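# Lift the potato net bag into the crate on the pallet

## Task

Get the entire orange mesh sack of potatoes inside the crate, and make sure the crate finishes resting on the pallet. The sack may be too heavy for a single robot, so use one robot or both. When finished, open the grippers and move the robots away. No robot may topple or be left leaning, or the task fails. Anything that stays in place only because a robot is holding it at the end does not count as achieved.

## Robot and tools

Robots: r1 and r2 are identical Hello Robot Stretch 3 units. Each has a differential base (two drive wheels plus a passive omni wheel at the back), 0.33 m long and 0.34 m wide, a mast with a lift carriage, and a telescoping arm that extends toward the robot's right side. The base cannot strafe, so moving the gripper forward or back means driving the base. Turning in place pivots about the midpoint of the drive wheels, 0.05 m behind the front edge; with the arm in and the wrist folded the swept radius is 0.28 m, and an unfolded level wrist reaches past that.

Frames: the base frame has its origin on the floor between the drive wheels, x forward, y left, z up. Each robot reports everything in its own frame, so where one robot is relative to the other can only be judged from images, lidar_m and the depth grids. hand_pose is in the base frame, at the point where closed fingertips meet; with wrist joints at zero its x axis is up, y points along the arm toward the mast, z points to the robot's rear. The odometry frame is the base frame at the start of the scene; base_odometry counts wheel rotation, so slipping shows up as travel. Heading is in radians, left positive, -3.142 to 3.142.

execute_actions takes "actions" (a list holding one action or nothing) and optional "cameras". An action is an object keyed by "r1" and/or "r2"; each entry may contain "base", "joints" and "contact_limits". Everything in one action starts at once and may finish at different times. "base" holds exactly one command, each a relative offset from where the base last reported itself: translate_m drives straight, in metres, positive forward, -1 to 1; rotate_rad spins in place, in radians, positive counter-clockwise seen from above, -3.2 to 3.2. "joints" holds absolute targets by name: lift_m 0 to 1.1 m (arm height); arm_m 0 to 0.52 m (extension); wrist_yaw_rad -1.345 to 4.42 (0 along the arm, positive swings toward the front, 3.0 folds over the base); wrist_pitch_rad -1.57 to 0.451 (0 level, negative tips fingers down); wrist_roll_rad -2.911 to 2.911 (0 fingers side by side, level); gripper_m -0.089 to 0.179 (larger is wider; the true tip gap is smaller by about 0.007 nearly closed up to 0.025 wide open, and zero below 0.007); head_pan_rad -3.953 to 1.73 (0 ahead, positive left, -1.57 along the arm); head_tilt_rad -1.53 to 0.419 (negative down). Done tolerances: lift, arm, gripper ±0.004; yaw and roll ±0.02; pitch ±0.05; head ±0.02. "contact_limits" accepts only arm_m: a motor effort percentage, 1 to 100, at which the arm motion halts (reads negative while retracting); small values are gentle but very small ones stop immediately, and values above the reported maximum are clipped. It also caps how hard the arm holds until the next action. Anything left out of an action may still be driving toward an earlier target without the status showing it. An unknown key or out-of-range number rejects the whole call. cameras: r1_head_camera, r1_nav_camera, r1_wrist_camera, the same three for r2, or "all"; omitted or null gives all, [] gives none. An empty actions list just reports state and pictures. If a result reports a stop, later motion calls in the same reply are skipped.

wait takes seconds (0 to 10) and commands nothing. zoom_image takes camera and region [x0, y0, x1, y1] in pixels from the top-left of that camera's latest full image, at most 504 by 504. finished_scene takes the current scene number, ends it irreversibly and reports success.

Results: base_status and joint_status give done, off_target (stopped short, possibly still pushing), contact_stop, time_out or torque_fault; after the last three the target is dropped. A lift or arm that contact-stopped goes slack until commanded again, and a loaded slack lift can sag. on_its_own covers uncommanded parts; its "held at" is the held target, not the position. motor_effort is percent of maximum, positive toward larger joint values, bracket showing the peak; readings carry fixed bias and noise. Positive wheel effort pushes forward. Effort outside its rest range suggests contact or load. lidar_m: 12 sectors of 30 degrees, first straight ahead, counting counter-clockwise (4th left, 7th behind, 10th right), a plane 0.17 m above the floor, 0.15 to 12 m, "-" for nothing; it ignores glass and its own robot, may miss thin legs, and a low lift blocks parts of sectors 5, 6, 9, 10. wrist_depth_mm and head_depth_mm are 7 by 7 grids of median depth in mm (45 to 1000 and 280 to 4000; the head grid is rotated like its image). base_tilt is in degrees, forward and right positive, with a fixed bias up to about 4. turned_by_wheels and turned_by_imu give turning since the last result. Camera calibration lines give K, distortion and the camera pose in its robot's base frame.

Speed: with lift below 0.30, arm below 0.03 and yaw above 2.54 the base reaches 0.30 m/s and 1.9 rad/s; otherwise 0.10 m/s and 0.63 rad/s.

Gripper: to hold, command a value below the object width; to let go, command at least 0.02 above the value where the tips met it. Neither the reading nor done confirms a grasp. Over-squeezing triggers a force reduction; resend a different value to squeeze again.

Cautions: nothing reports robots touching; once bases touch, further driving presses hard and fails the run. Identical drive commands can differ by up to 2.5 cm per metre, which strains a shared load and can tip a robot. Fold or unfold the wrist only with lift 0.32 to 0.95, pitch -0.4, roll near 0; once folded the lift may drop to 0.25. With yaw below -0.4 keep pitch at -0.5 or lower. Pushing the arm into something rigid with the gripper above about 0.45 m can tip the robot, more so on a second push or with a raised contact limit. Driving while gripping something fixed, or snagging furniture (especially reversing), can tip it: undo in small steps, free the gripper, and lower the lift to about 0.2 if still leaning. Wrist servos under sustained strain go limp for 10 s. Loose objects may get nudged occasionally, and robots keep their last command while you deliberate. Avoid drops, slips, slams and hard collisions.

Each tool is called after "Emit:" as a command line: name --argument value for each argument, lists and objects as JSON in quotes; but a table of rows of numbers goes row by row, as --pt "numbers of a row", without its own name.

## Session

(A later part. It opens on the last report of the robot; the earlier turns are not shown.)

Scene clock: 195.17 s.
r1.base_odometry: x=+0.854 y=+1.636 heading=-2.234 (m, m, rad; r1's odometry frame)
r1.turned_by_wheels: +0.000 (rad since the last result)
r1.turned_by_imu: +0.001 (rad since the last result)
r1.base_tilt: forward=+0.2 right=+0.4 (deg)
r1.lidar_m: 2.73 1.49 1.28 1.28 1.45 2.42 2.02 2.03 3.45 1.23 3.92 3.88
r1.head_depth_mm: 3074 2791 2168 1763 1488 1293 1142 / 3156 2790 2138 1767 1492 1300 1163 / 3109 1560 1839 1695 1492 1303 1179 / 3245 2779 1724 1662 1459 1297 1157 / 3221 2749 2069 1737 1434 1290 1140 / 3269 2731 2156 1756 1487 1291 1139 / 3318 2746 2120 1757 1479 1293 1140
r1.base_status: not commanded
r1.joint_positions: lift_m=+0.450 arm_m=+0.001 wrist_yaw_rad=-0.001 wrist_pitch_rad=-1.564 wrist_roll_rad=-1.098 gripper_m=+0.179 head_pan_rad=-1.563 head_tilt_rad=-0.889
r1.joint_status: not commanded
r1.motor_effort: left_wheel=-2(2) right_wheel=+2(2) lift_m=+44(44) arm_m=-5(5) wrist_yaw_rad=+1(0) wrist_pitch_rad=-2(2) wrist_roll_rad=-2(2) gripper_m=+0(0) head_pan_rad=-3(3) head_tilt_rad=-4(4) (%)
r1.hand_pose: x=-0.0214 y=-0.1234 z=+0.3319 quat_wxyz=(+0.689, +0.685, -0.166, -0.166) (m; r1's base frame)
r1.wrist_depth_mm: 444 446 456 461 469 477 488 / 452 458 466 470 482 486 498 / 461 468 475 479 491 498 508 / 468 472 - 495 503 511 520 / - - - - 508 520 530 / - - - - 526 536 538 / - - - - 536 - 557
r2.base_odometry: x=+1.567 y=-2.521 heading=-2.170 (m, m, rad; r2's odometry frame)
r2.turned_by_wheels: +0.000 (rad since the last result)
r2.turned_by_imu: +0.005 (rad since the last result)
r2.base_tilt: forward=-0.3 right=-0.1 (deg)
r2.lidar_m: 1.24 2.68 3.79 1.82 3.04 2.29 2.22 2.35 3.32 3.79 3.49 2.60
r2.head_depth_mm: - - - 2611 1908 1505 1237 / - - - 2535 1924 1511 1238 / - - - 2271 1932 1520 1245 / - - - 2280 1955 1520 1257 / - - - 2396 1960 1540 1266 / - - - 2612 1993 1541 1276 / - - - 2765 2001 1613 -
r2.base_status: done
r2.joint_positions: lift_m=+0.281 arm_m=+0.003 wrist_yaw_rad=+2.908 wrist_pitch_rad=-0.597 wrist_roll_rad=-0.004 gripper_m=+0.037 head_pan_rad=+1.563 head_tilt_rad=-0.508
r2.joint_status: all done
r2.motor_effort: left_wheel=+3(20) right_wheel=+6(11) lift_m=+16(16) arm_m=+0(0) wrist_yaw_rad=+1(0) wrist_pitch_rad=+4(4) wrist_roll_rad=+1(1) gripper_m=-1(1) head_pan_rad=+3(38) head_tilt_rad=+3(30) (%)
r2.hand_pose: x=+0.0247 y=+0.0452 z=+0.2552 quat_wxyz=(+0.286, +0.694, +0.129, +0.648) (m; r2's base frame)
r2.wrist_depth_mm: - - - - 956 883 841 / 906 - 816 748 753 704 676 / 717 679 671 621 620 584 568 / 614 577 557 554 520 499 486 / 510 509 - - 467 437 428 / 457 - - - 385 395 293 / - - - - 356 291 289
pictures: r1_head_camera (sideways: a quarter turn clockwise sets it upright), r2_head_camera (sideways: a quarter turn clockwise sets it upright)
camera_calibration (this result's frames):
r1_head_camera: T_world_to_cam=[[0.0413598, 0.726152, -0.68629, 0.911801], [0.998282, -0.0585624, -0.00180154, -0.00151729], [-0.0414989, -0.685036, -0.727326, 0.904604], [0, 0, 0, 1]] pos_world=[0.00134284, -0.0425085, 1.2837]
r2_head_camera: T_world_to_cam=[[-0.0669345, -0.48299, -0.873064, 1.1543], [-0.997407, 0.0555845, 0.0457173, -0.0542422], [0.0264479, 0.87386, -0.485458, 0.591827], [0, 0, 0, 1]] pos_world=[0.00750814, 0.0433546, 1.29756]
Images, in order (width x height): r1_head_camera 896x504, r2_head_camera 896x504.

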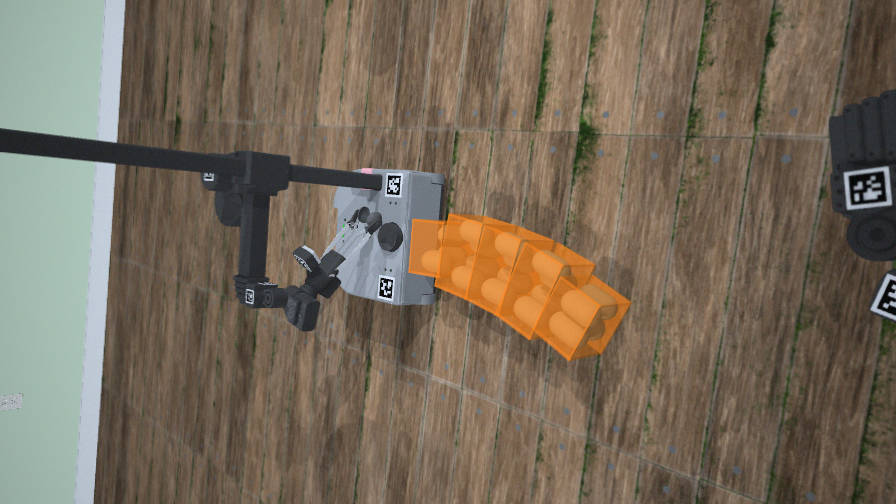

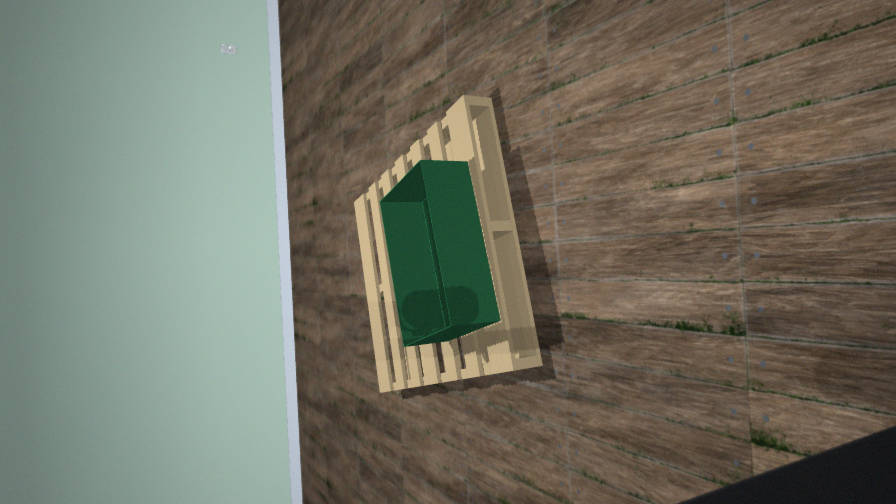

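Emit:
execute_actions --actions '[{"r1":{"base":{"rotate_rad":-1.4}},"r2":{"base":{"translate_m":-0.33},"joints":{"lift_m":0.5,"wrist_pitch_rad":-0.4,"head_pan_rad":-1.57,"head_tilt_rad":-0.9}}}]' --cameras '[]'

Emit:
execute_actions --actions '[{"r1":{"base":{"translate_m":0.17}},"r2":{"base":{"rotate_rad":1.72}}}]' --cameras '[]'

Emit:
execute_actions --actions '[{"r1":{"base":{"rotate_rad":1.57}},"r2":{"joints":{"wrist_yaw_rad":0,"gripper_m":0.179}}}]' --cameras '[]'

Emit:
execute_actions --actions '[{"r1":{"joints":{"arm_m":0.4,"wrist_roll_rad":0.2}},"r2":{"joints":{"wrist_pitch_rad":-1.57,"arm_m":0.36}}}]' --cameras '["r1_head_camera","r2_head_camera","r1_wrist_camera","r2_wrist_camera"]'

Scene clock: 223.93 s.
r1.base_odometry: x=+0.854 y=+1.636 heading=+2.650 (m, m, rad; r1's odometry frame)
r1.turned_by_wheels: -1.400 (rad since the last result)
r1.turned_by_imu: -1.408 (rad since the last result)
r1.base_tilt: forward=+0.1 right=+0.3 (deg)
r1.lidar_m: 3.49 4.21 3.85 2.12 1.35 1.27 1.29 1.60 3.30 2.03 2.13 1.56
r1.head_depth_mm: 3752 2733 2155 1761 1493 1292 1144 / 3847 2743 2133 1779 1497 1295 1165 / 3829 2746 2180 1767 1491 1292 1174 / 3765 2678 2135 1751 1486 1299 1157 / 3810 2475 2152 1756 1481 1291 1149 / 3817 2221 2142 1769 1501 1291 1143 / 3878 2198 2149 1748 1488 1289 1148
r1.base_status: done
r1.joint_positions: lift_m=+0.450 arm_m=+0.001 wrist_yaw_rad=-0.001 wrist_pitch_rad=-1.564 wrist_roll_rad=-1.098 gripper_m=+0.179 head_pan_rad=-1.563 head_tilt_rad=-0.889
r1.joint_status: not commanded
r1.motor_effort: left_wheel=+2(5) right_wheel=-1(4) lift_m=+44(44) arm_m=-6(5) wrist_yaw_rad=+1(1) wrist_pitch_rad=-1(2) wrist_roll_rad=-2(2) gripper_m=+0(0) head_pan_rad=-3(3) head_tilt_rad=-4(4) (%)
r1.hand_pose: x=-0.0214 y=-0.1234 z=+0.3319 quat_wxyz=(+0.689, +0.685, -0.166, -0.166) (m; r1's base frame)
r1.wrist_depth_mm: 441 450 454 460 470 480 486 / 454 456 468 470 480 486 497 / 463 468 472 485 493 505 507 / 473 477 - 496 498 509 519 / - - - - 516 522 528 / - - - - 524 535 544 / - - - - 541 - 557
r2.base_odometry: x=+1.754 y=-2.249 heading=-2.170 (m, m, rad; r2's odometry frame)
r2.turned_by_wheels: +0.000 (rad since the last result)
r2.turned_by_imu: -0.001 (rad since the last result)
r2.base_tilt: forward=-0.3 right=+0.0 (deg)
r2.lidar_m: 1.56 3.04 1.95 1.82 2.59 1.96 1.90 2.00 2.81 3.76 3.95 2.94
r2.head_depth_mm: 3255 2499 1990 1647 1416 1237 1094 / 3219 2514 1996 1667 1421 1243 - / 3222 2534 2001 1652 1411 1255 - / 3228 2518 2020 1663 1417 1258 - / 3192 2553 2010 1671 1419 1237 1093 / 3171 2542 2014 1653 1428 1236 1101 / 3183 2539 1997 1675 1420 1246 1097
r2.base_status: done
r2.joint_positions: lift_m=+0.499 arm_m=+0.003 wrist_yaw_rad=+2.908 wrist_pitch_rad=-0.418 wrist_roll_rad=-0.004 gripper_m=+0.037 head_pan_rad=-1.563 head_tilt_rad=-0.889
r2.joint_status: all done
r2.motor_effort: left_wheel=+0(11) right_wheel=-1(4) lift_m=+40(42) arm_m=+0(0) wrist_yaw_rad=+0(0) wrist_pitch_rad=+6(6) wrist_roll_rad=+1(1) gripper_m=-1(0) head_pan_rad=-2(37) head_tilt_rad=-4(24) (%)
r2.hand_pose: x=+0.0307 y=+0.0706 z=+0.5120 quat_wxyz=(+0.227, +0.702, +0.066, +0.671) (m; r2's base frame)
r2.wrist_depth_mm: - - - - - - - / - - - - - - - / - - - - - - - / - - - - - 944 920 / 945 934 920 865 848 815 779 / 791 762 - 699 669 667 657 / 684 658 668 635 614 588 573
pictures: none
No camera images: the call's "cameras" was empty. Leave "cameras" out to get every camera's image.

Scene clock: 227.60 s.
r1.base_odometry: x=+0.704 y=+1.716 heading=+2.650 (m, m, rad; r1's odometry frame)
r1.turned_by_wheels: +0.000 (rad since the last result)
r1.turned_by_imu: +0.002 (rad since the last result)
r1.base_tilt: forward=+0.0 right=+0.1 (deg)
r1.lidar_m: 1.54 4.15 3.79 2.37 1.54 1.43 1.45 1.80 3.70 2.01 2.15 1.40
r1.head_depth_mm: 3876 2804 2145 1758 1490 1296 1143 / 3821 2786 2185 1747 1491 1295 1159 / 3833 2734 2122 1753 1477 1292 1180 / 3827 2518 2144 1760 1490 1290 1161 / 3802 2220 2147 1759 1497 1289 1136 / 3752 2220 2144 1747 1495 1291 1145 / 3840 2273 2146 1763 1491 1293 1141
r1.base_status: done
r1.joint_positions: lift_m=+0.450 arm_m=+0.001 wrist_yaw_rad=-0.001 wrist_pitch_rad=-1.564 wrist_roll_rad=-1.098 gripper_m=+0.179 head_pan_rad=-1.563 head_tilt_rad=-0.889
r1.joint_status: not commanded
r1.motor_effort: left_wheel=+1(5) right_wheel=-1(3) lift_m=+44(44) arm_m=-5(5) wrist_yaw_rad=+0(0) wrist_pitch_rad=-2(1) wrist_roll_rad=-2(2) gripper_m=+1(0) head_pan_rad=-3(3) head_tilt_rad=-4(4) (%)
r1.hand_pose: x=-0.0214 y=-0.1234 z=+0.3319 quat_wxyz=(+0.689, +0.685, -0.166, -0.166) (m; r1's base frame)
r1.wrist_depth_mm: 440 448 455 464 468 477 486 / 449 459 462 469 481 488 497 / 461 467 473 482 493 497 509 / 466 473 - 495 501 506 516 / - - - - 517 523 530 / - - - - 523 532 545 / - - - - 539 - 559
r2.base_odometry: x=+1.754 y=-2.249 heading=-0.450 (m, m, rad; r2's odometry frame)
r2.turned_by_wheels: +1.720 (rad since the last result)
r2.turned_by_imu: +1.747 (rad since the last result)
r2.base_tilt: forward=-0.4 right=-0.2 (deg)
r2.lidar_m: 1.83 2.29 1.90 1.90 2.12 3.43 3.75 3.50 2.88 1.40 3.24 1.83
r2.head_depth_mm: 2454 2534 1997 1648 1419 1233 1096 / 2530 2488 2006 1650 1419 1247 - / 1453 2424 1845 1661 1358 1225 - / 2515 2256 1809 1653 1412 1235 - / 2611 2524 1991 1669 1420 1240 1094 / 2676 2536 2030 1653 1422 1238 1095 / 2681 2561 2011 1683 1431 1240 1106
r2.base_status: done
r2.joint_positions: lift_m=+0.499 arm_m=+0.003 wrist_yaw_rad=+2.908 wrist_pitch_rad=-0.418 wrist_roll_rad=-0.004 gripper_m=+0.037 head_pan_rad=-1.563 head_tilt_rad=-0.889
r2.joint_status: not commanded
r2.motor_effort: left_wheel=-4(10) right_wheel=+1(4) lift_m=+40(40) arm_m=+0(0) wrist_yaw_rad=+0(1) wrist_pitch_rad=+6(6) wrist_roll_rad=+1(1) gripper_m=+0(1) head_pan_rad=-3(1) head_tilt_rad=-4(5) (%)
r2.hand_pose: x=+0.0307 y=+0.0706 z=+0.5120 quat_wxyz=(+0.227, +0.702, +0.066, +0.671) (m; r2's base frame)
r2.wrist_depth_mm: - - - - - - - / - - - - - - - / - - - - - - - / - - - - - 979 936 / 947 894 887 880 839 778 781 / 797 766 - 697 660 706 660 / 692 661 652 623 616 603 577
pictures: none
No camera images: the call's "cameras" was empty. Leave "cameras" out to get every camera's image.

Scene clock: 231.07 s.
r1.base_odometry: x=+0.704 y=+1.716 heading=-2.064 (m, m, rad; r1's odometry frame)
r1.turned_by_wheels: +1.570 (rad since the last result)
r1.turned_by_imu: +1.581 (rad since the last result)
r1.base_tilt: forward=+0.2 right=+0.2 (deg)
r1.lidar_m: 2.34 1.53 1.43 1.45 1.82 3.82 2.01 3.58 1.39 3.33 4.12 3.79
r1.head_depth_mm: 2913 2791 2151 1770 1490 1298 1150 / 2879 1298 1821 1719 1497 1295 1169 / 3031 2658 1868 1712 1423 1298 1181 / 3168 2737 2176 1765 1481 1274 1164 / 3249 2714 2154 1757 1485 1288 1145 / 3373 2728 2143 1755 1485 1299 1138 / 3416 2758 2124 1757 1488 1286 1142
r1.base_status: done
r1.joint_positions: lift_m=+0.450 arm_m=+0.001 wrist_yaw_rad=-0.001 wrist_pitch_rad=-1.564 wrist_roll_rad=-1.098 gripper_m=+0.179 head_pan_rad=-1.563 head_tilt_rad=-0.889
r1.joint_status: not commanded
r1.motor_effort: left_wheel=-2(5) right_wheel=+2(5) lift_m=+44(44) arm_m=-5(6) wrist_yaw_rad=+1(1) wrist_pitch_rad=-1(2) wrist_roll_rad=-2(2) gripper_m=+0(0) head_pan_rad=-3(4) head_tilt_rad=-3(4) (%)
r1.hand_pose: x=-0.0214 y=-0.1234 z=+0.3319 quat_wxyz=(+0.689, +0.685, -0.166, -0.166) (m; r1's base frame)
r1.wrist_depth_mm: 443 450 453 460 472 478 489 / 453 459 465 469 476 486 488 / 461 466 470 486 489 500 501 / 473 473 - 497 502 513 524 / - - - - 515 523 532 / - - - - 525 537 540 / - - - - 540 - 552
r2.base_odometry: x=+1.754 y=-2.249 heading=-0.450 (m, m, rad; r2's odometry frame)
r2.turned_by_wheels: +0.000 (rad since the last result)
r2.turned_by_imu: +0.001 (rad since the last result)
r2.base_tilt: forward=-0.3 right=-0.1 (deg)
r2.lidar_m: 1.83 2.30 1.91 1.90 2.13 3.45 3.77 3.50 2.88 1.41 3.26 1.84
r2.head_depth_mm: 2439 2508 2001 1661 1403 1233 1095 / 2471 2537 2005 1664 1405 1244 - / 2553 2435 1951 1659 1363 1235 - / 2479 1689 1759 1671 1425 1251 1113 / 2578 2447 1954 1654 1424 1239 1097 / 2647 2525 2017 1665 1424 1238 1096 / 2680 2559 2028 1675 1418 1246 1099
r2.base_status: not commanded
r2.joint_positions: lift_m=+0.499 arm_m=+0.003 wrist_yaw_rad=+0.004 wrist_pitch_rad=-0.418 wrist_roll_rad=-0.004 gripper_m=+0.179 head_pan_rad=-1.563 head_tilt_rad=-0.889
r2.joint_status: all done
r2.motor_effort: left_wheel=-4(3) right_wheel=+2(2) lift_m=+39(39) arm_m=+0(0) wrist_yaw_rad=-5(5) wrist_pitch_rad=+6(6) wrist_roll_rad=+0(1) gripper_m=+0(84) head_pan_rad=-2(3) head_tilt_rad=-4(4) (%)
r2.hand_pose: x=-0.0207 y=-0.3720 z=+0.5120 quat_wxyz=(+0.694, +0.149, -0.690, -0.146) (m; r2's base frame)
r2.wrist_depth_mm: - - - - - - - / - - - - - - - / - - - - - - - / - - - - - - 912 / 970 964 897 844 716 780 807 / 803 - 747 720 616 685 - / 684 657 627 629 543 592 573
pictures: none
No camera images: the call's "cameras" was empty. Leave "cameras" out to get every camera's image.

Scene clock: 235.20 s.
r1.base_odometry: x=+0.704 y=+1.716 heading=-2.064 (m, m, rad; r1's odometry frame)
r1.turned_by_wheels: +0.000 (rad since the last result)
r1.turned_by_imu: +0.000 (rad since the last result)
r1.base_tilt: forward=+0.1 right=+0.3 (deg)
r1.lidar_m: 2.34 1.53 1.43 1.45 1.82 3.82 2.02 3.56 1.40 3.31 4.14 3.79
r1.head_depth_mm: 2912 2767 2168 1757 1487 1294 1147 / 2859 2461 1081 1682 1501 1294 1141 / 3011 2645 1862 1705 1429 1277 1120 / 3208 2763 2157 1796 1354 1275 1143 / 3316 2768 2121 1774 1488 1296 1136 / 3354 2711 2136 1758 1496 1295 1142 / 3391 2752 2138 1753 1476 1291 1144
r1.base_status: not commanded
r1.joint_positions: lift_m=+0.450 arm_m=+0.400 wrist_yaw_rad=-0.001 wrist_pitch_rad=-1.565 wrist_roll_rad=+0.197 gripper_m=+0.179 head_pan_rad=-1.563 head_tilt_rad=-0.889
r1.joint_status: all done
r1.motor_effort: left_wheel=-2(2) right_wheel=+2(2) lift_m=+44(44) arm_m=+5(4) wrist_yaw_rad=+0(1) wrist_pitch_rad=-1(2) wrist_roll_rad=+1(2) gripper_m=+0(0) head_pan_rad=-3(3) head_tilt_rad=-3(3) (%)
r1.hand_pose: x=-0.0216 y=-0.5218 z=+0.3319 quat_wxyz=(+0.449, +0.447, -0.548, -0.546) (m; r1's base frame)
r1.wrist_depth_mm: 452 453 458 409 419 473 473 / 456 464 467 375 383 487 483 / 471 471 477 374 490 490 495 / 477 482 485 492 497 502 503 / - 491 496 502 507 511 515 / - 504 507 516 517 523 530 / 510 514 518 525 530 - 539
r2.base_odometry: x=+1.754 y=-2.249 heading=-0.450 (m, m, rad; r2's odometry frame)
r2.turned_by_wheels: +0.000 (rad since the last result)
r2.turned_by_imu: +0.001 (rad since the last result)
r2.base_tilt: forward=-0.4 right=-0.1 (deg)
r2.lidar_m: 1.83 2.31 1.91 1.90 2.12 3.43 3.77 3.48 2.88 1.41 3.23 1.83
r2.head_depth_mm: 2457 2522 1988 1650 1421 1228 1089 / 2514 2498 1883 1651 1411 1255 - / 2521 2530 1701 1719 1329 1192 1134 / 2467 2266 1749 1711 1364 1208 1109 / 2575 2434 1957 1661 1421 1227 1097 / 2632 2558 2012 1659 1420 1231 1104 / 2690 2588 2022 1668 1416 1238 1099
r2.base_status: not commanded
r2.joint_positions: lift_m=+0.499 arm_m=+0.360 wrist_yaw_rad=+0.002 wrist_pitch_rad=-1.555 wrist_roll_rad=-0.004 gripper_m=+0.179 head_pan_rad=-1.563 head_tilt_rad=-0.889
r2.joint_status: all done
joint sent to its limit — the command would take r2.wrist_pitch_rad past its lower limit, so that joint was sent only as far as its limit.
r2.motor_effort: left_wheel=-3(3) right_wheel=+2(2) lift_m=+39(40) arm_m=+4(4) wrist_yaw_rad=-2(3) wrist_pitch_rad=-1(4) wrist_roll_rad=+1(1) gripper_m=+0(0) head_pan_rad=-2(1) head_tilt_rad=-5(5) (%)
r2.hand_pose: x=-0.0217 y=-0.4845 z=+0.3816 quat_wxyz=(+0.505, +0.498, -0.502, -0.495) (m; r2's base frame)
r2.wrist_depth_mm: 520 504 493 490 431 474 478 / 532 515 502 512 448 491 486 / 550 547 536 513 455 506 495 / 570 555 548 539 480 534 523 / 583 571 571 560 548 539 533 / 608 - 590 587 575 570 - / 621 624 613 599 585 583 567
pictures: r1_head_camera (sideways: a quarter turn clockwise sets it upright), r1_wrist_camera, r2_head_camera (sideways: a quarter turn clockwise sets it upright), r2_wrist_camera
camera_calibration (this result's frames):
r1_head_camera: T_world_to_cam=[[0.0413733, 0.726154, -0.686287, 0.911797], [0.998281, -0.0585809, -0.00180181, -0.00151694], [-0.0415117, -0.685032, -0.727329, 0.904607], [0, 0, 0, 1]] pos_world=[0.00134204, -0.0425083, 1.2837]
r1_wrist_camera: T_world_to_cam=[[-0.997055, 0.0553814, 0.0530564, -0.0262589], [0.0628021, 0.98664, 0.150323, 0.508129], [-0.0440226, 0.153212, -0.987212, 0.568063], [0, 0, 0, 1]] pos_world=[-0.0330855, -0.58692, 0.485809]
r2_head_camera: T_world_to_cam=[[0.0571018, 0.774389, -0.630127, 0.836886], [0.998262, -0.0535176, 0.024692, -0.0390255], [-0.0146016, -0.630442, -0.776099, 0.970144], [0, 0, 0, 1]] pos_world=[0.00533567, -0.0385454, 1.28124]
r2_wrist_camera: T_world_to_cam=[[-0.996068, 0.0875052, -0.013867, 0.037762], [0.0837913, 0.981276, 0.173427, 0.441101], [0.0287831, 0.171583, -0.984749, 0.62615], [0, 0, 0, 1]] pos_world=[-0.0173695, -0.543583, 0.540626]
Images, in order (width x height): r1_head_camera 896x504, r1_wrist_camera 644x364, r2_head_camera 896x504, r2_wrist_camera 644x364.

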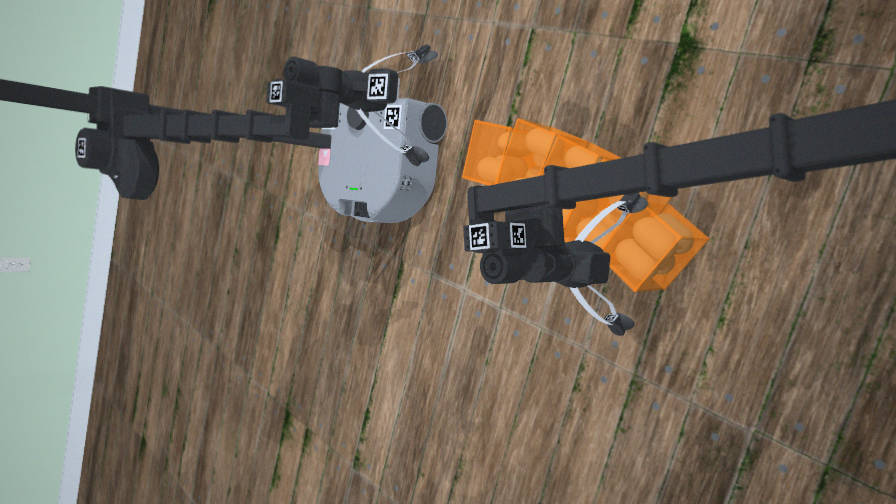

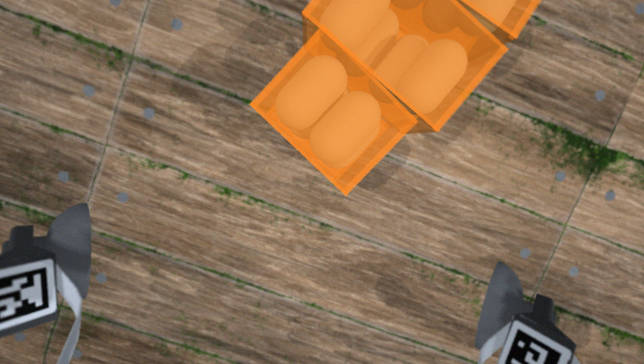

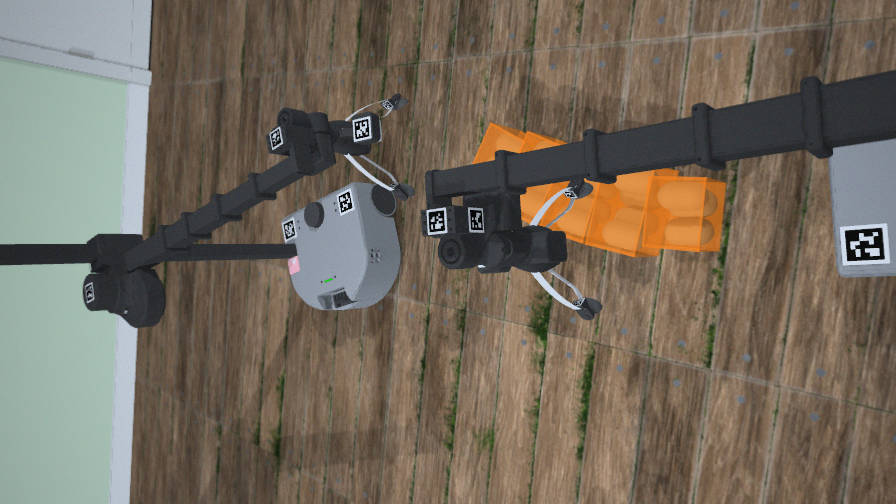

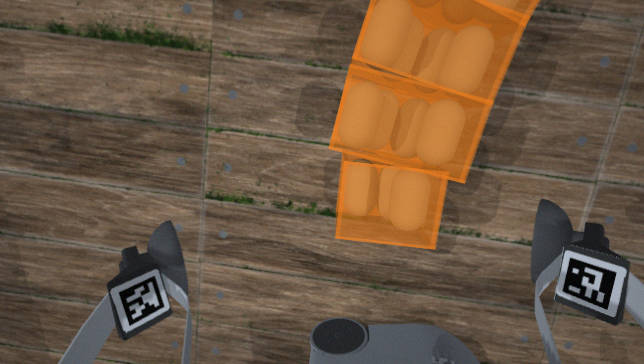

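Emit:
execute_actions --actions '[{"r1":{"base":{"translate_m":-0.04},"joints":{"arm_m":0.48,"wrist_roll_rad":0.8,"lift_m":0.4}},"r2":{"base":{"translate_m":-0.075},"joints":{"arm_m":0.315,"wrist_roll_rad":0.15,"lift_m":0.4}}}]' --cameras '["r1_wrist_camera","r2_wrist_camera"]'

Scene clock: 248.57 s.
r1.base_odometry: x=+0.723 y=+1.751 heading=-2.064 (m, m, rad; r1's odometry frame)
r1.turned_by_wheels: +0.000 (rad since the last result)
r1.turned_by_imu: +0.000 (rad since the last result)
r1.base_tilt: forward=+0.2 right=+0.4 (deg)
r1.lidar_m: 2.37 1.55 1.45 1.46 1.84 3.83 1.98 2.12 1.38 1.38 4.17 3.85
r1.head_depth_mm: 2854 2768 2156 1768 1492 1296 1144 / 3024 2765 2157 1749 1486 1297 1141 / 3041 1472 1168 1676 1434 1300 1140 / 3175 2669 2144 1758 1364 1267 1136 / 3281 2771 2164 1748 1492 1288 1143 / 3349 2744 2145 1749 1486 1290 1142 / 3448 2748 2151 1765 1494 1292 1138
r1.base_status: done
r1.joint_positions: lift_m=+0.400 arm_m=+0.480 wrist_yaw_rad=-0.001 wrist_pitch_rad=-1.566 wrist_roll_rad=+0.796 gripper_m=+0.179 head_pan_rad=-1.563 head_tilt_rad=-0.889
r1.joint_status: all done
r1.motor_effort: left_wheel=-1(7) right_wheel=+2(5) lift_m=+22(37) arm_m=+6(6) wrist_yaw_rad=+1(0) wrist_pitch_rad=-1(1) wrist_roll_rad=+2(2) gripper_m=+0(0) head_pan_rad=-3(3) head_tilt_rad=-3(3) (%)
r1.hand_pose: x=-0.0216 y=-0.6016 z=+0.2827 quat_wxyz=(+0.268, +0.266, -0.656, -0.653) (m; r1's base frame)
r1.wrist_depth_mm: 408 410 411 366 417 421 425 / 416 419 325 366 425 431 430 / 422 425 424 379 434 436 441 / 431 436 433 333 441 447 447 / - 446 445 452 450 454 459 / - 450 458 459 459 471 469 / 463 465 468 468 475 - 478
r2.base_odometry: x=+1.686 y=-2.216 heading=-0.450 (m, m, rad; r2's odometry frame)
r2.turned_by_wheels: +0.000 (rad since the last result)
r2.turned_by_imu: +0.001 (rad since the last result)
r2.base_tilt: forward=-0.3 right=-0.1 (deg)
r2.lidar_m: 1.90 2.32 1.92 1.92 2.14 3.49 3.69 3.47 2.86 1.39 3.23 1.91
r2.head_depth_mm: 2479 2511 1983 1634 1413 1226 1091 / 2488 2512 1995 1646 1408 1240 1115 / 2509 2504 2004 1584 1377 1214 1133 / 2575 2533 1657 1663 1345 1195 1119 / 2507 1620 1782 1652 1416 1236 1100 / 2601 2553 2000 1669 1429 1233 1092 / 2699 2570 2011 1672 1425 1242 1100
r2.base_status: done
r2.joint_positions: lift_m=+0.401 arm_m=+0.315 wrist_yaw_rad=+0.002 wrist_pitch_rad=-1.556 wrist_roll_rad=+0.143 gripper_m=+0.179 head_pan_rad=-1.563 head_tilt_rad=-0.889
r2.joint_status: all done
r2.motor_effort: left_wheel=-3(9) right_wheel=+1(2) lift_m=+16(35) arm_m=-3(0) wrist_yaw_rad=-2(2) wrist_pitch_rad=-1(1) wrist_roll_rad=+3(4) gripper_m=-1(0) head_pan_rad=-3(2) head_tilt_rad=-4(5) (%)
r2.hand_pose: x=-0.0217 y=-0.4400 z=+0.2827 quat_wxyz=(+0.467, +0.460, -0.538, -0.531) (m; r2's base frame)
r2.wrist_depth_mm: 423 407 410 360 362 395 387 / 425 425 420 361 329 405 400 / 449 440 432 387 419 407 415 / 464 453 449 386 435 434 424 / 481 468 464 463 450 440 437 / 495 - 482 480 468 456 - / 517 515 501 485 478 471 470
pictures: r1_wrist_camera, r2_wrist_camera
camera_calibration (this result's frames):
r1_wrist_camera: T_world_to_cam=[[-0.792622, 0.607624, 0.0504292, 0.318186], [0.607447, 0.779845, 0.151161, 0.481372], [0.0525223, 0.150447, -0.987222, 0.53213], [0, 0, 0, 1]] pos_world=[-0.0681553, -0.648791, 0.43652]
r2_wrist_camera: T_world_to_cam=[[-0.972354, 0.232966, -0.0159539, 0.0975891], [0.226751, 0.958316, 0.173825, 0.407463], [0.0557843, 0.165402, -0.984647, 0.519005], [0, 0, 0, 1]] pos_world=[-0.0264537, -0.499058, 0.441766]
Images, in order (width x height): r1_wrist_camera 644x364, r2_wrist_camera 644x364.

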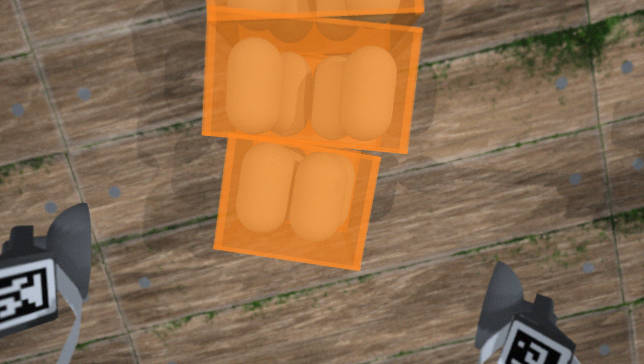

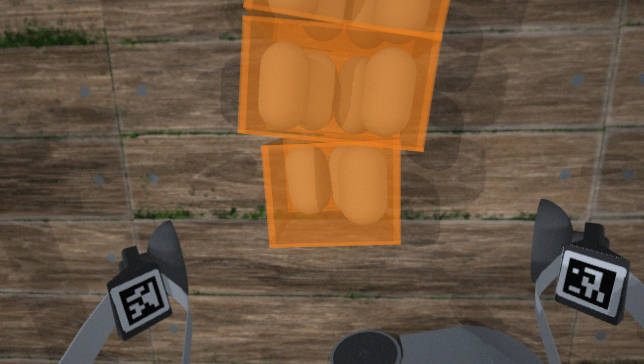

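Emit:
execute_actions --actions '[{"r1":{"joints":{"lift_m":0.205}},"r2":{"joints":{"lift_m":0.205,"wrist_roll_rad":0.05}}}]' --cameras '[]'

Emit:
execute_actions --actions '[{"r1":{"joints":{"gripper_m":0.06}},"r2":{"joints":{"gripper_m":0.06}}}]' --cameras '[]'

Emit:
execute_actions --actions '[{"r1":{"joints":{"gripper_m":0.05,"lift_m":0.72}},"r2":{"joints":{"gripper_m":0.05,"lift_m":0.72,"head_pan_rad":-0.9,"head_tilt_rad":-0.8}}}]' --cameras '["r1_head_camera","r2_head_camera"]'

Emit:
execute_actions --actions '[{"r1":{"base":{"translate_m":-1.0},"joints":{"gripper_m":0.06}},"r2":{"base":{"translate_m":1.0},"joints":{"gripper_m":0.06}}}]' --cameras '["r1_head_camera","r2_head_camera"]'

Scene clock: 258.13 s.
r1.base_odometry: x=+0.723 y=+1.751 heading=-2.063 (m, m, rad; r1's odometry frame)
r1.turned_by_wheels: +0.000 (rad since the last result)
r1.turned_by_imu: +0.001 (rad since the last result)
r1.base_tilt: forward=+0.1 right=+0.3 (deg)
r1.lidar_m: 2.37 1.55 1.44 1.46 1.84 3.87 1.98 2.12 1.38 1.38 4.18 3.83
r1.head_depth_mm: 2869 2771 2160 1766 1498 1297 1143 / 3003 2740 2159 1771 1497 1300 1145 / 2984 2629 1724 1509 1440 1298 1143 / 3188 2763 2073 1701 1536 1260 1145 / 3275 2792 2161 1767 1494 1289 1139 / 3337 2747 2123 1764 1491 1289 1138 / 3424 2720 2145 1746 1486 1290 1146
r1.base_status: not commanded
r1.joint_positions: lift_m=+0.206 arm_m=+0.480 wrist_yaw_rad=-0.001 wrist_pitch_rad=-1.555 wrist_roll_rad=+0.796 gripper_m=+0.179 head_pan_rad=-1.563 head_tilt_rad=-0.889
r1.joint_status: all done
r1.motor_effort: left_wheel=+1(2) right_wheel=-2(2) lift_m=+19(23) arm_m=+5(6) wrist_yaw_rad=+0(1) wrist_pitch_rad=-4(4) wrist_roll_rad=+2(1) gripper_m=+0(0) head_pan_rad=-3(3) head_tilt_rad=-4(5) (%)
r1.hand_pose: x=-0.0216 y=-0.6045 z=+0.0877 quat_wxyz=(+0.269, +0.265, -0.660, -0.650) (m; r1's base frame)
r1.wrist_depth_mm: 226 126 137 175 134 135 231 / 230 131 141 178 134 233 236 / 235 236 189 193 148 239 240 / 239 240 136 184 241 244 244 / - 244 131 132 246 248 249 / - 247 135 133 252 253 255 / 252 253 144 136 257 - 259
r2.base_odometry: x=+1.686 y=-2.216 heading=-0.450 (m, m, rad; r2's odometry frame)
r2.turned_by_wheels: +0.000 (rad since the last result)
r2.turned_by_imu: +0.002 (rad since the last result)
r2.base_tilt: forward=-0.3 right=+0.0 (deg)
r2.lidar_m: 1.90 2.31 1.93 1.92 2.14 3.47 3.69 3.49 0.81 1.39 3.21 1.91
r2.head_depth_mm: 2437 2506 2004 1662 1418 1235 1092 / 2510 2511 2002 1653 1414 1232 1112 / 2557 2528 2008 1540 1382 1207 - / 2571 2517 1733 1623 1385 1193 1115 / 2500 1577 1788 1667 1415 1238 1092 / 2645 2539 2012 1660 1406 1236 1101 / 2694 2564 2014 1669 1425 1244 1100
r2.base_status: not commanded
r2.joint_positions: lift_m=+0.206 arm_m=+0.315 wrist_yaw_rad=-0.001 wrist_pitch_rad=-1.556 wrist_roll_rad=+0.057 gripper_m=+0.179 head_pan_rad=-1.563 head_tilt_rad=-0.889
r2.joint_status: lift_m contact_stop (moved -0.195 of -0.196); the others done
r2.on_its_own: lift_m is slack since a contact_stop, until your next command for it
r2.motor_effort: left_wheel=+3(2) right_wheel=-6(6) lift_m=+27(27) arm_m=-3(3) wrist_yaw_rad=+1(3) wrist_pitch_rad=-1(1) wrist_roll_rad=-2(3) gripper_m=-1(1) head_pan_rad=-3(1) head_tilt_rad=-4(5) (%)
r2.hand_pose: x=-0.0216 y=-0.4399 z=+0.0881 quat_wxyz=(+0.489, +0.482, -0.518, -0.511) (m; r2's base frame)
r2.wrist_depth_mm: 239 235 135 176 172 128 217 / 247 242 140 182 153 133 225 / 254 252 248 202 154 143 231 / 263 261 255 203 204 244 238 / 272 268 263 200 142 249 244 / 282 - 273 210 146 261 - / 290 292 286 279 159 270 264
pictures: none
No camera images: the call's "cameras" was empty. Leave "cameras" out to get every camera's image.

not run: a stop came earlier in this reply.

not run: a stop came earlier in this reply.

not run: a stop came earlier in this reply.

Emit:
execute_actions --actions '[{"r1":{"joints":{"gripper_m":0.06}},"r2":{"joints":{"gripper_m":0.06,"lift_m":0.215}}}]' --cameras '[]'

Emit:
execute_actions --actions '[{"r1":{"joints":{"gripper_m":0.05,"lift_m":0.72}},"r2":{"joints":{"gripper_m":0.05,"lift_m":0.72,"head_pan_rad":-0.9,"head_tilt_rad":-0.8}}}]' --cameras '["r1_head_camera","r2_head_camera"]'

Emit:
execute_actions --actions '[{"r1":{"base":{"translate_m":-1.0},"joints":{"gripper_m":0.06}},"r2":{"base":{"translate_m":1.0},"joints":{"gripper_m":0.06}}}]' --cameras '["r1_head_camera","r2_head_camera"]'

Scene clock: 264.50 s.
r1.base_odometry: x=+0.723 y=+1.751 heading=-2.063 (m, m, rad; r1's odometry frame)
r1.turned_by_wheels: +0.000 (rad since the last result)
r1.turned_by_imu: +0.001 (rad since the last result)
r1.base_tilt: forward=-0.1 right=+0.3 (deg)
r1.lidar_m: 2.37 1.54 1.45 1.46 1.84 3.87 1.98 2.12 1.38 1.37 4.15 3.83
r1.head_depth_mm: 2904 2779 2140 1764 1488 1290 1144 / 2958 2769 2145 1763 1503 1297 1142 / 2946 2632 1737 1533 1456 1292 1146 / 3173 2763 2082 1711 1496 1269 1139 / 3250 2757 2149 1752 1503 1286 1144 / 3343 2744 2143 1764 1494 1285 1142 / 3415 2761 2138 1771 1484 1295 1146
r1.base_status: not commanded
r1.joint_positions: lift_m=+0.206 arm_m=+0.480 wrist_yaw_rad=-0.001 wrist_pitch_rad=-1.555 wrist_roll_rad=+0.796 gripper_m=+0.062 head_pan_rad=-1.563 head_tilt_rad=-0.889
r1.joint_status: all done
r1.motor_effort: left_wheel=+3(7) right_wheel=-5(11) lift_m=+18(19) arm_m=+4(5) wrist_yaw_rad=+0(0) wrist_pitch_rad=-4(5) wrist_roll_rad=+2(2) gripper_m=-50(100) head_pan_rad=-2(3) head_tilt_rad=-4(4) (%)
r1.hand_pose: x=-0.0216 y=-0.6045 z=+0.0877 quat_wxyz=(+0.269, +0.265, -0.660, -0.650) (m; r1's base frame)
r1.wrist_depth_mm: 229 129 138 178 136 137 234 / 234 135 142 181 137 236 238 / 238 239 190 196 152 240 242 / 242 242 138 186 244 245 247 / 247 246 132 134 249 250 252 / - 147 136 136 254 254 256 / 257 257 147 139 260 259 259
r2.base_odometry: x=+1.686 y=-2.216 heading=-0.450 (m, m, rad; r2's odometry frame)
r2.turned_by_wheels: +0.000 (rad since the last result)
r2.turned_by_imu: +0.001 (rad since the last result)
r2.base_tilt: forward=-0.3 right=-0.1 (deg)
r2.lidar_m: 1.89 2.31 1.92 1.92 2.13 3.49 3.70 3.47 2.86 0.85 3.21 1.91
r2.head_depth_mm: 2423 2517 1985 1655 1414 1233 1091 / 2490 2512 2011 1665 1403 1228 1113 / 2531 2540 2016 1550 1385 1209 - / 2592 2525 1720 1614 1398 1194 1111 / 2522 1579 1788 1654 1418 1247 1099 / 2655 2523 2024 1677 1418 1234 1096 / 2656 2561 2001 1661 1421 1243 1093
r2.base_status: not commanded
r2.joint_positions: lift_m=+0.214 arm_m=+0.315 wrist_yaw_rad=-0.002 wrist_pitch_rad=-1.561 wrist_roll_rad=+0.050 gripper_m=+0.062 head_pan_rad=-1.563 head_tilt_rad=-0.889
r2.joint_status: all done
r2.motor_effort: left_wheel=+3(4) right_wheel=-7(8) lift_m=+41(42) arm_m=-2(3) wrist_yaw_rad=+2(2) wrist_pitch_rad=+0(1) wrist_roll_rad=+1(2) gripper_m=-41(98) head_pan_rad=-2(2) head_tilt_rad=-4(4) (%)
r2.hand_pose: x=-0.0216 y=-0.4386 z=+0.0966 quat_wxyz=(+0.489, +0.485, -0.515, -0.511) (m; r2's base frame)
r2.wrist_depth_mm: 244 244 141 181 179 135 226 / 253 248 147 187 179 140 233 / 262 259 253 248 171 152 240 / 269 269 260 209 166 252 248 / 281 276 272 207 149 258 254 / 293 291 281 276 154 272 262 / 302 298 295 286 284 282 277
pictures: none
No camera images: the call's "cameras" was empty. Leave "cameras" out to get every camera's image.

Scene clock: 270.00 s.
r1.base_odometry: x=+0.723 y=+1.751 heading=-2.064 (m, m, rad; r1's odometry frame)
r1.turned_by_wheels: +0.000 (rad since the last result)
r1.turned_by_imu: +0.000 (rad since the last result)
r1.base_tilt: forward=+0.2 right=+0.3 (deg)
r1.lidar_m: 2.37 1.55 1.45 1.47 1.84 3.81 1.97 2.11 1.38 1.38 4.16 3.82
r1.head_depth_mm: 2901 2765 2137 1742 1495 1323 - / 2957 2572 2071 1796 - 1276 1141 / 1101 1611 - 1085 1486 1290 1139 / 3209 2750 - 916 1455 1286 1138 / 3320 2739 2146 1707 1493 1294 1140 / 3318 2745 2131 1758 1494 1293 1144 / 3394 2763 2125 1764 1484 1287 1134
r1.base_status: not commanded
r1.joint_positions: lift_m=+0.719 arm_m=+0.480 wrist_yaw_rad=+0.010 wrist_pitch_rad=-1.515 wrist_roll_rad=+0.781 gripper_m=+0.082 head_pan_rad=-1.563 head_tilt_rad=-0.890
r1.joint_status: gripper_m off_target (ended at +0.082, target +0.050); the others done
r1.on_its_own: gripper_m is held at +0.080, not at your +0.050, by its stall guard, which is still easing
r1.motor_effort: left_wheel=-4(5) right_wheel=+7(7) lift_m=+59(62) arm_m=+2(4) wrist_yaw_rad=-11(11) wrist_pitch_rad=-15(16) wrist_roll_rad=+9(9) gripper_m=-35(100) head_pan_rad=-3(3) head_tilt_rad=-3(4) (%)
r1.hand_pose: x=-0.0217 y=-0.6149 z=+0.6005 quat_wxyz=(+0.283, +0.268, -0.669, -0.633) (m; r1's base frame)
r1.wrist_depth_mm: 732 726 177 746 178 737 736 / 751 745 169 221 168 744 737 / 746 758 174 212 177 762 757 / 777 763 162 221 771 779 756 / 771 784 145 146 773 776 774 / - 779 142 141 778 791 783 / 805 811 142 140 800 - 793
r2.base_odometry: x=+1.686 y=-2.216 heading=-0.451 (m, m, rad; r2's odometry frame)
r2.turned_by_wheels: -0.001 (rad since the last result)
r2.turned_by_imu: +0.000 (rad since the last result)
r2.base_tilt: forward=-0.4 right=+0.0 (deg)
r2.lidar_m: 1.90 2.31 1.92 1.91 2.14 3.45 3.68 3.49 2.86 1.39 3.20 1.91
r2.head_depth_mm: 2702 2853 2242 1724 1514 744 1106 / 2942 3001 2230 1801 1486 1268 1109 / 3221 3015 2249 1783 1478 1272 1111 / 3557 3004 2233 1801 1487 1274 1111 / 3841 3039 2253 1810 1494 1277 1114 / - 3084 2269 1814 1499 1286 1116 / - 3101 2253 1814 1512 1287 1122
r2.base_status: not commanded
r2.joint_positions: lift_m=+0.719 arm_m=+0.315 wrist_yaw_rad=-0.007 wrist_pitch_rad=-1.506 wrist_roll_rad=+0.071 gripper_m=+0.078 head_pan_rad=-0.907 head_tilt_rad=-0.804
r2.joint_status: gripper_m off_target (ended at +0.078, target +0.050); the others done
r2.on_its_own: gripper_m is held at +0.077, not at your +0.050, by its stall guard, which is still easing
r2.motor_effort: left_wheel=-7(7) right_wheel=+6(7) lift_m=+51(51) arm_m=-2(2) wrist_yaw_rad=+9(8) wrist_pitch_rad=-16(16) wrist_roll_rad=-7(7) gripper_m=-31(88) head_pan_rad=+5(30) head_tilt_rad=+1(10) (%)
r2.hand_pose: x=-0.0216 y=-0.4527 z=+0.6003 quat_wxyz=(+0.495, +0.464, -0.535, -0.503) (m; r2's base frame)
r2.wrist_depth_mm: 735 710 709 188 246 197 675 / 745 710 715 191 218 174 701 / 762 757 740 219 195 172 692 / 791 782 771 754 186 735 695 / 786 794 768 209 154 755 727 / 842 832 776 210 154 777 759 / 821 849 816 801 154 779 770
pictures: r1_head_camera (sideways: a quarter turn clockwise sets it upright), r2_head_camera (sideways: a quarter turn clockwise sets it upright)
camera_calibration (this result's frames):
r1_head_camera: T_world_to_cam=[[0.0413896, 0.726473, -0.685947, 0.911355], [0.99828, -0.0586059, -0.00183279, -0.00147659], [-0.041532, -0.684691, -0.727649, 0.905024], [0, 0, 0, 1]] pos_world=[0.00134088, -0.0424997, 1.28368]
r2_head_camera: T_world_to_cam=[[-0.39216, 0.603862, -0.693946, 0.922785], [0.822286, 0.568292, 0.0298318, -0.0446465], [0.412378, -0.558923, -0.719409, 0.893818], [0, 0, 0, 1]] pos_world=[0.0300013, -0.0322871, 1.28472]
Images, in order (width x height): r1_head_camera 896x504, r2_head_camera 896x504.

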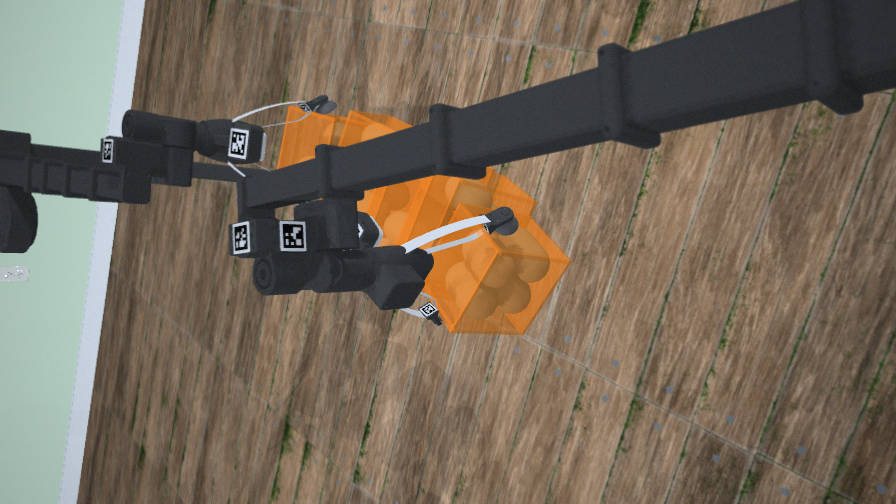

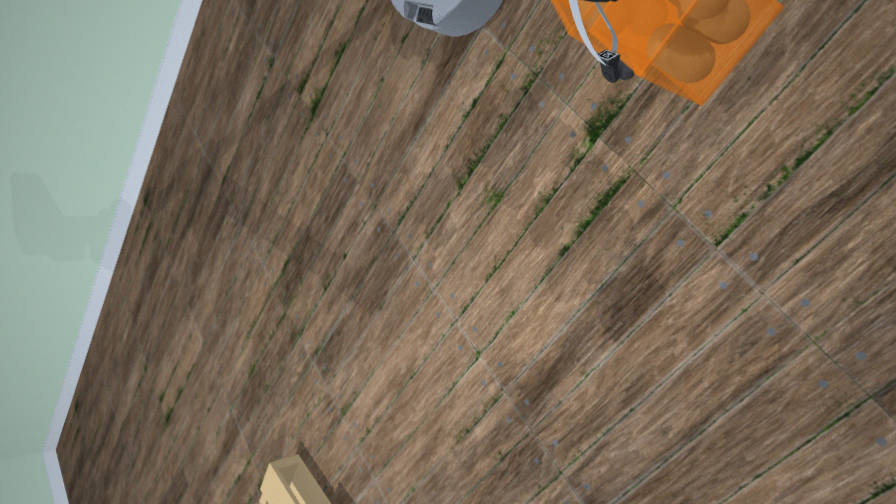

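Scene clock: 281.53 s.
r1.base_odometry: x=+1.196 y=+2.632 heading=-2.064 (m, m, rad; r1's odometry frame)
r1.turned_by_wheels: +0.000 (rad since the last result)
r1.turned_by_imu: -0.061 (rad since the last result)
r1.base_tilt: forward=+0.2 right=+0.5 (deg)
r1.lidar_m: 3.18 2.01 1.81 1.81 2.20 3.91 0.98 1.03 2.94 1.20 3.55 4.75
r1.head_depth_mm: 2576 2706 2127 1745 1500 1314 - / 2630 2727 2135 1786 - 1264 1142 / 2568 783 876 1615 1480 1294 1135 / 1102 2627 - 1613 1493 1291 1141 / 2843 2706 2122 1711 1443 1290 1146 / 2882 2710 2106 1752 1415 1286 1141 / 3044 2670 2121 1747 1490 1286 1138
r1.base_status: done
r1.joint_positions: lift_m=+0.720 arm_m=+0.480 wrist_yaw_rad=-0.001 wrist_pitch_rad=-1.567 wrist_roll_rad=+0.803 gripper_m=+0.088 head_pan_rad=-1.566 head_tilt_rad=-0.896
r1.joint_status: gripper_m off_target (ended at +0.088, target +0.060)
r1.on_its_own: gripper_m is held at +0.088, not at your +0.060, by its stall guard, which is not easing now
r1.motor_effort: left_wheel=+1(45) right_wheel=+0(39) lift_m=+36(61) arm_m=+0(5) wrist_yaw_rad=+0(11) wrist_pitch_rad=-1(42) wrist_roll_rad=-2(9) gripper_m=+0(100) head_pan_rad=-1(3) head_tilt_rad=-2(3) (%)
r1.hand_pose: x=-0.0216 y=-0.6018 z=+0.6023 quat_wxyz=(+0.265, +0.264, -0.657, -0.655) (m; r1's base frame)
r1.wrist_depth_mm: 715 714 717 730 738 733 742 / 729 697 741 749 743 747 767 / 742 689 748 754 764 760 772 / 759 701 757 774 766 786 792 / 770 686 780 788 791 797 797 / 789 - 792 809 818 813 825 / 809 821 806 821 - - 851
r2.base_odometry: x=+2.586 y=-2.652 heading=-0.451 (m, m, rad; r2's odometry frame)
r2.turned_by_wheels: +0.000 (rad since the last result)
r2.turned_by_imu: +0.005 (rad since the last result)
r2.base_tilt: forward=-0.3 right=+0.0 (deg)
r2.lidar_m: 3.93 2.08 1.73 1.72 1.92 3.14 4.66 3.71 3.09 1.22 1.24 0.95
r2.head_depth_mm: 2902 2970 2228 1729 1481 1271 1108 / 3115 3033 2275 1792 1486 1275 1113 / 3478 3034 2226 1795 1490 1269 1115 / 3774 3051 2254 1792 1495 1277 1117 / - 3058 2278 1655 1502 1280 1114 / - 3081 1863 1533 1467 1286 1111 / 3858 3102 2135 1624 1386 1290 1123
r2.base_status: done
r2.joint_positions: lift_m=+0.719 arm_m=+0.315 wrist_yaw_rad=-0.004 wrist_pitch_rad=-1.555 wrist_roll_rad=+0.057 gripper_m=+0.086 head_pan_rad=-0.907 head_tilt_rad=-0.803
r2.joint_status: gripper_m off_target (ended at +0.086, target +0.060)
r2.on_its_own: gripper_m is held at +0.086, not at your +0.060, by its stall guard, which is not easing now
r2.motor_effort: left_wheel=-3(5) right_wheel=+1(9) lift_m=+40(51) arm_m=+1(2) wrist_yaw_rad=+4(29) wrist_pitch_rad=-2(16) wrist_roll_rad=-2(21) gripper_m=+0(100) head_pan_rad=+3(4) head_tilt_rad=+1(2) (%)
r2.hand_pose: x=-0.0216 y=-0.4398 z=+0.6015 quat_wxyz=(+0.489, +0.481, -0.518, -0.511) (m; r2's base frame)
r2.wrist_depth_mm: 720 695 707 683 681 675 609 / 736 729 727 724 710 646 679 / 756 748 724 730 712 656 702 / 766 766 778 745 735 714 699 / 798 822 787 778 777 755 734 / 814 831 829 807 - 769 767 / 866 875 854 826 - 819 769
pictures: r1_head_camera (sideways: a quarter turn clockwise sets it upright), r2_head_camera (sideways: a quarter turn clockwise sets it upright)
camera_calibration (this result's frames):
r1_head_camera: T_world_to_cam=[[0.0432241, 0.730922, -0.68109, 0.905015], [0.998126, -0.061145, -0.00227454, -0.000900568], [-0.0433078, -0.679716, -0.732196, 0.910948], [0, 0, 0, 1]] pos_world=[0.00123158, -0.042365, 1.28339]
r2_head_camera: T_world_to_cam=[[-0.391928, 0.603374, -0.694502, 0.923508], [0.822179, 0.568444, 0.0298774, -0.0447053], [0.412813, -0.559295, -0.718871, 0.893115], [0, 0, 0, 1]] pos_world=[0.0300148, -0.0322937, 1.28475]
Images, in order (width x height): r1_head_camera 896x504, r2_head_camera 896x504.

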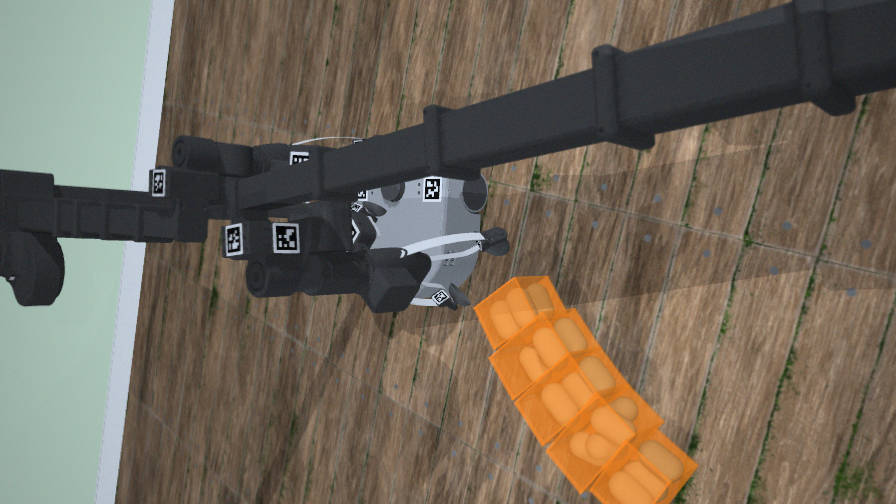

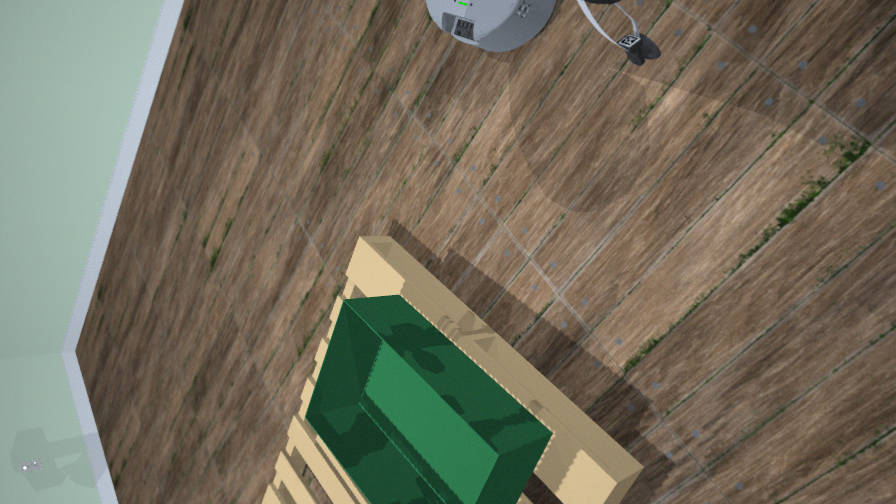

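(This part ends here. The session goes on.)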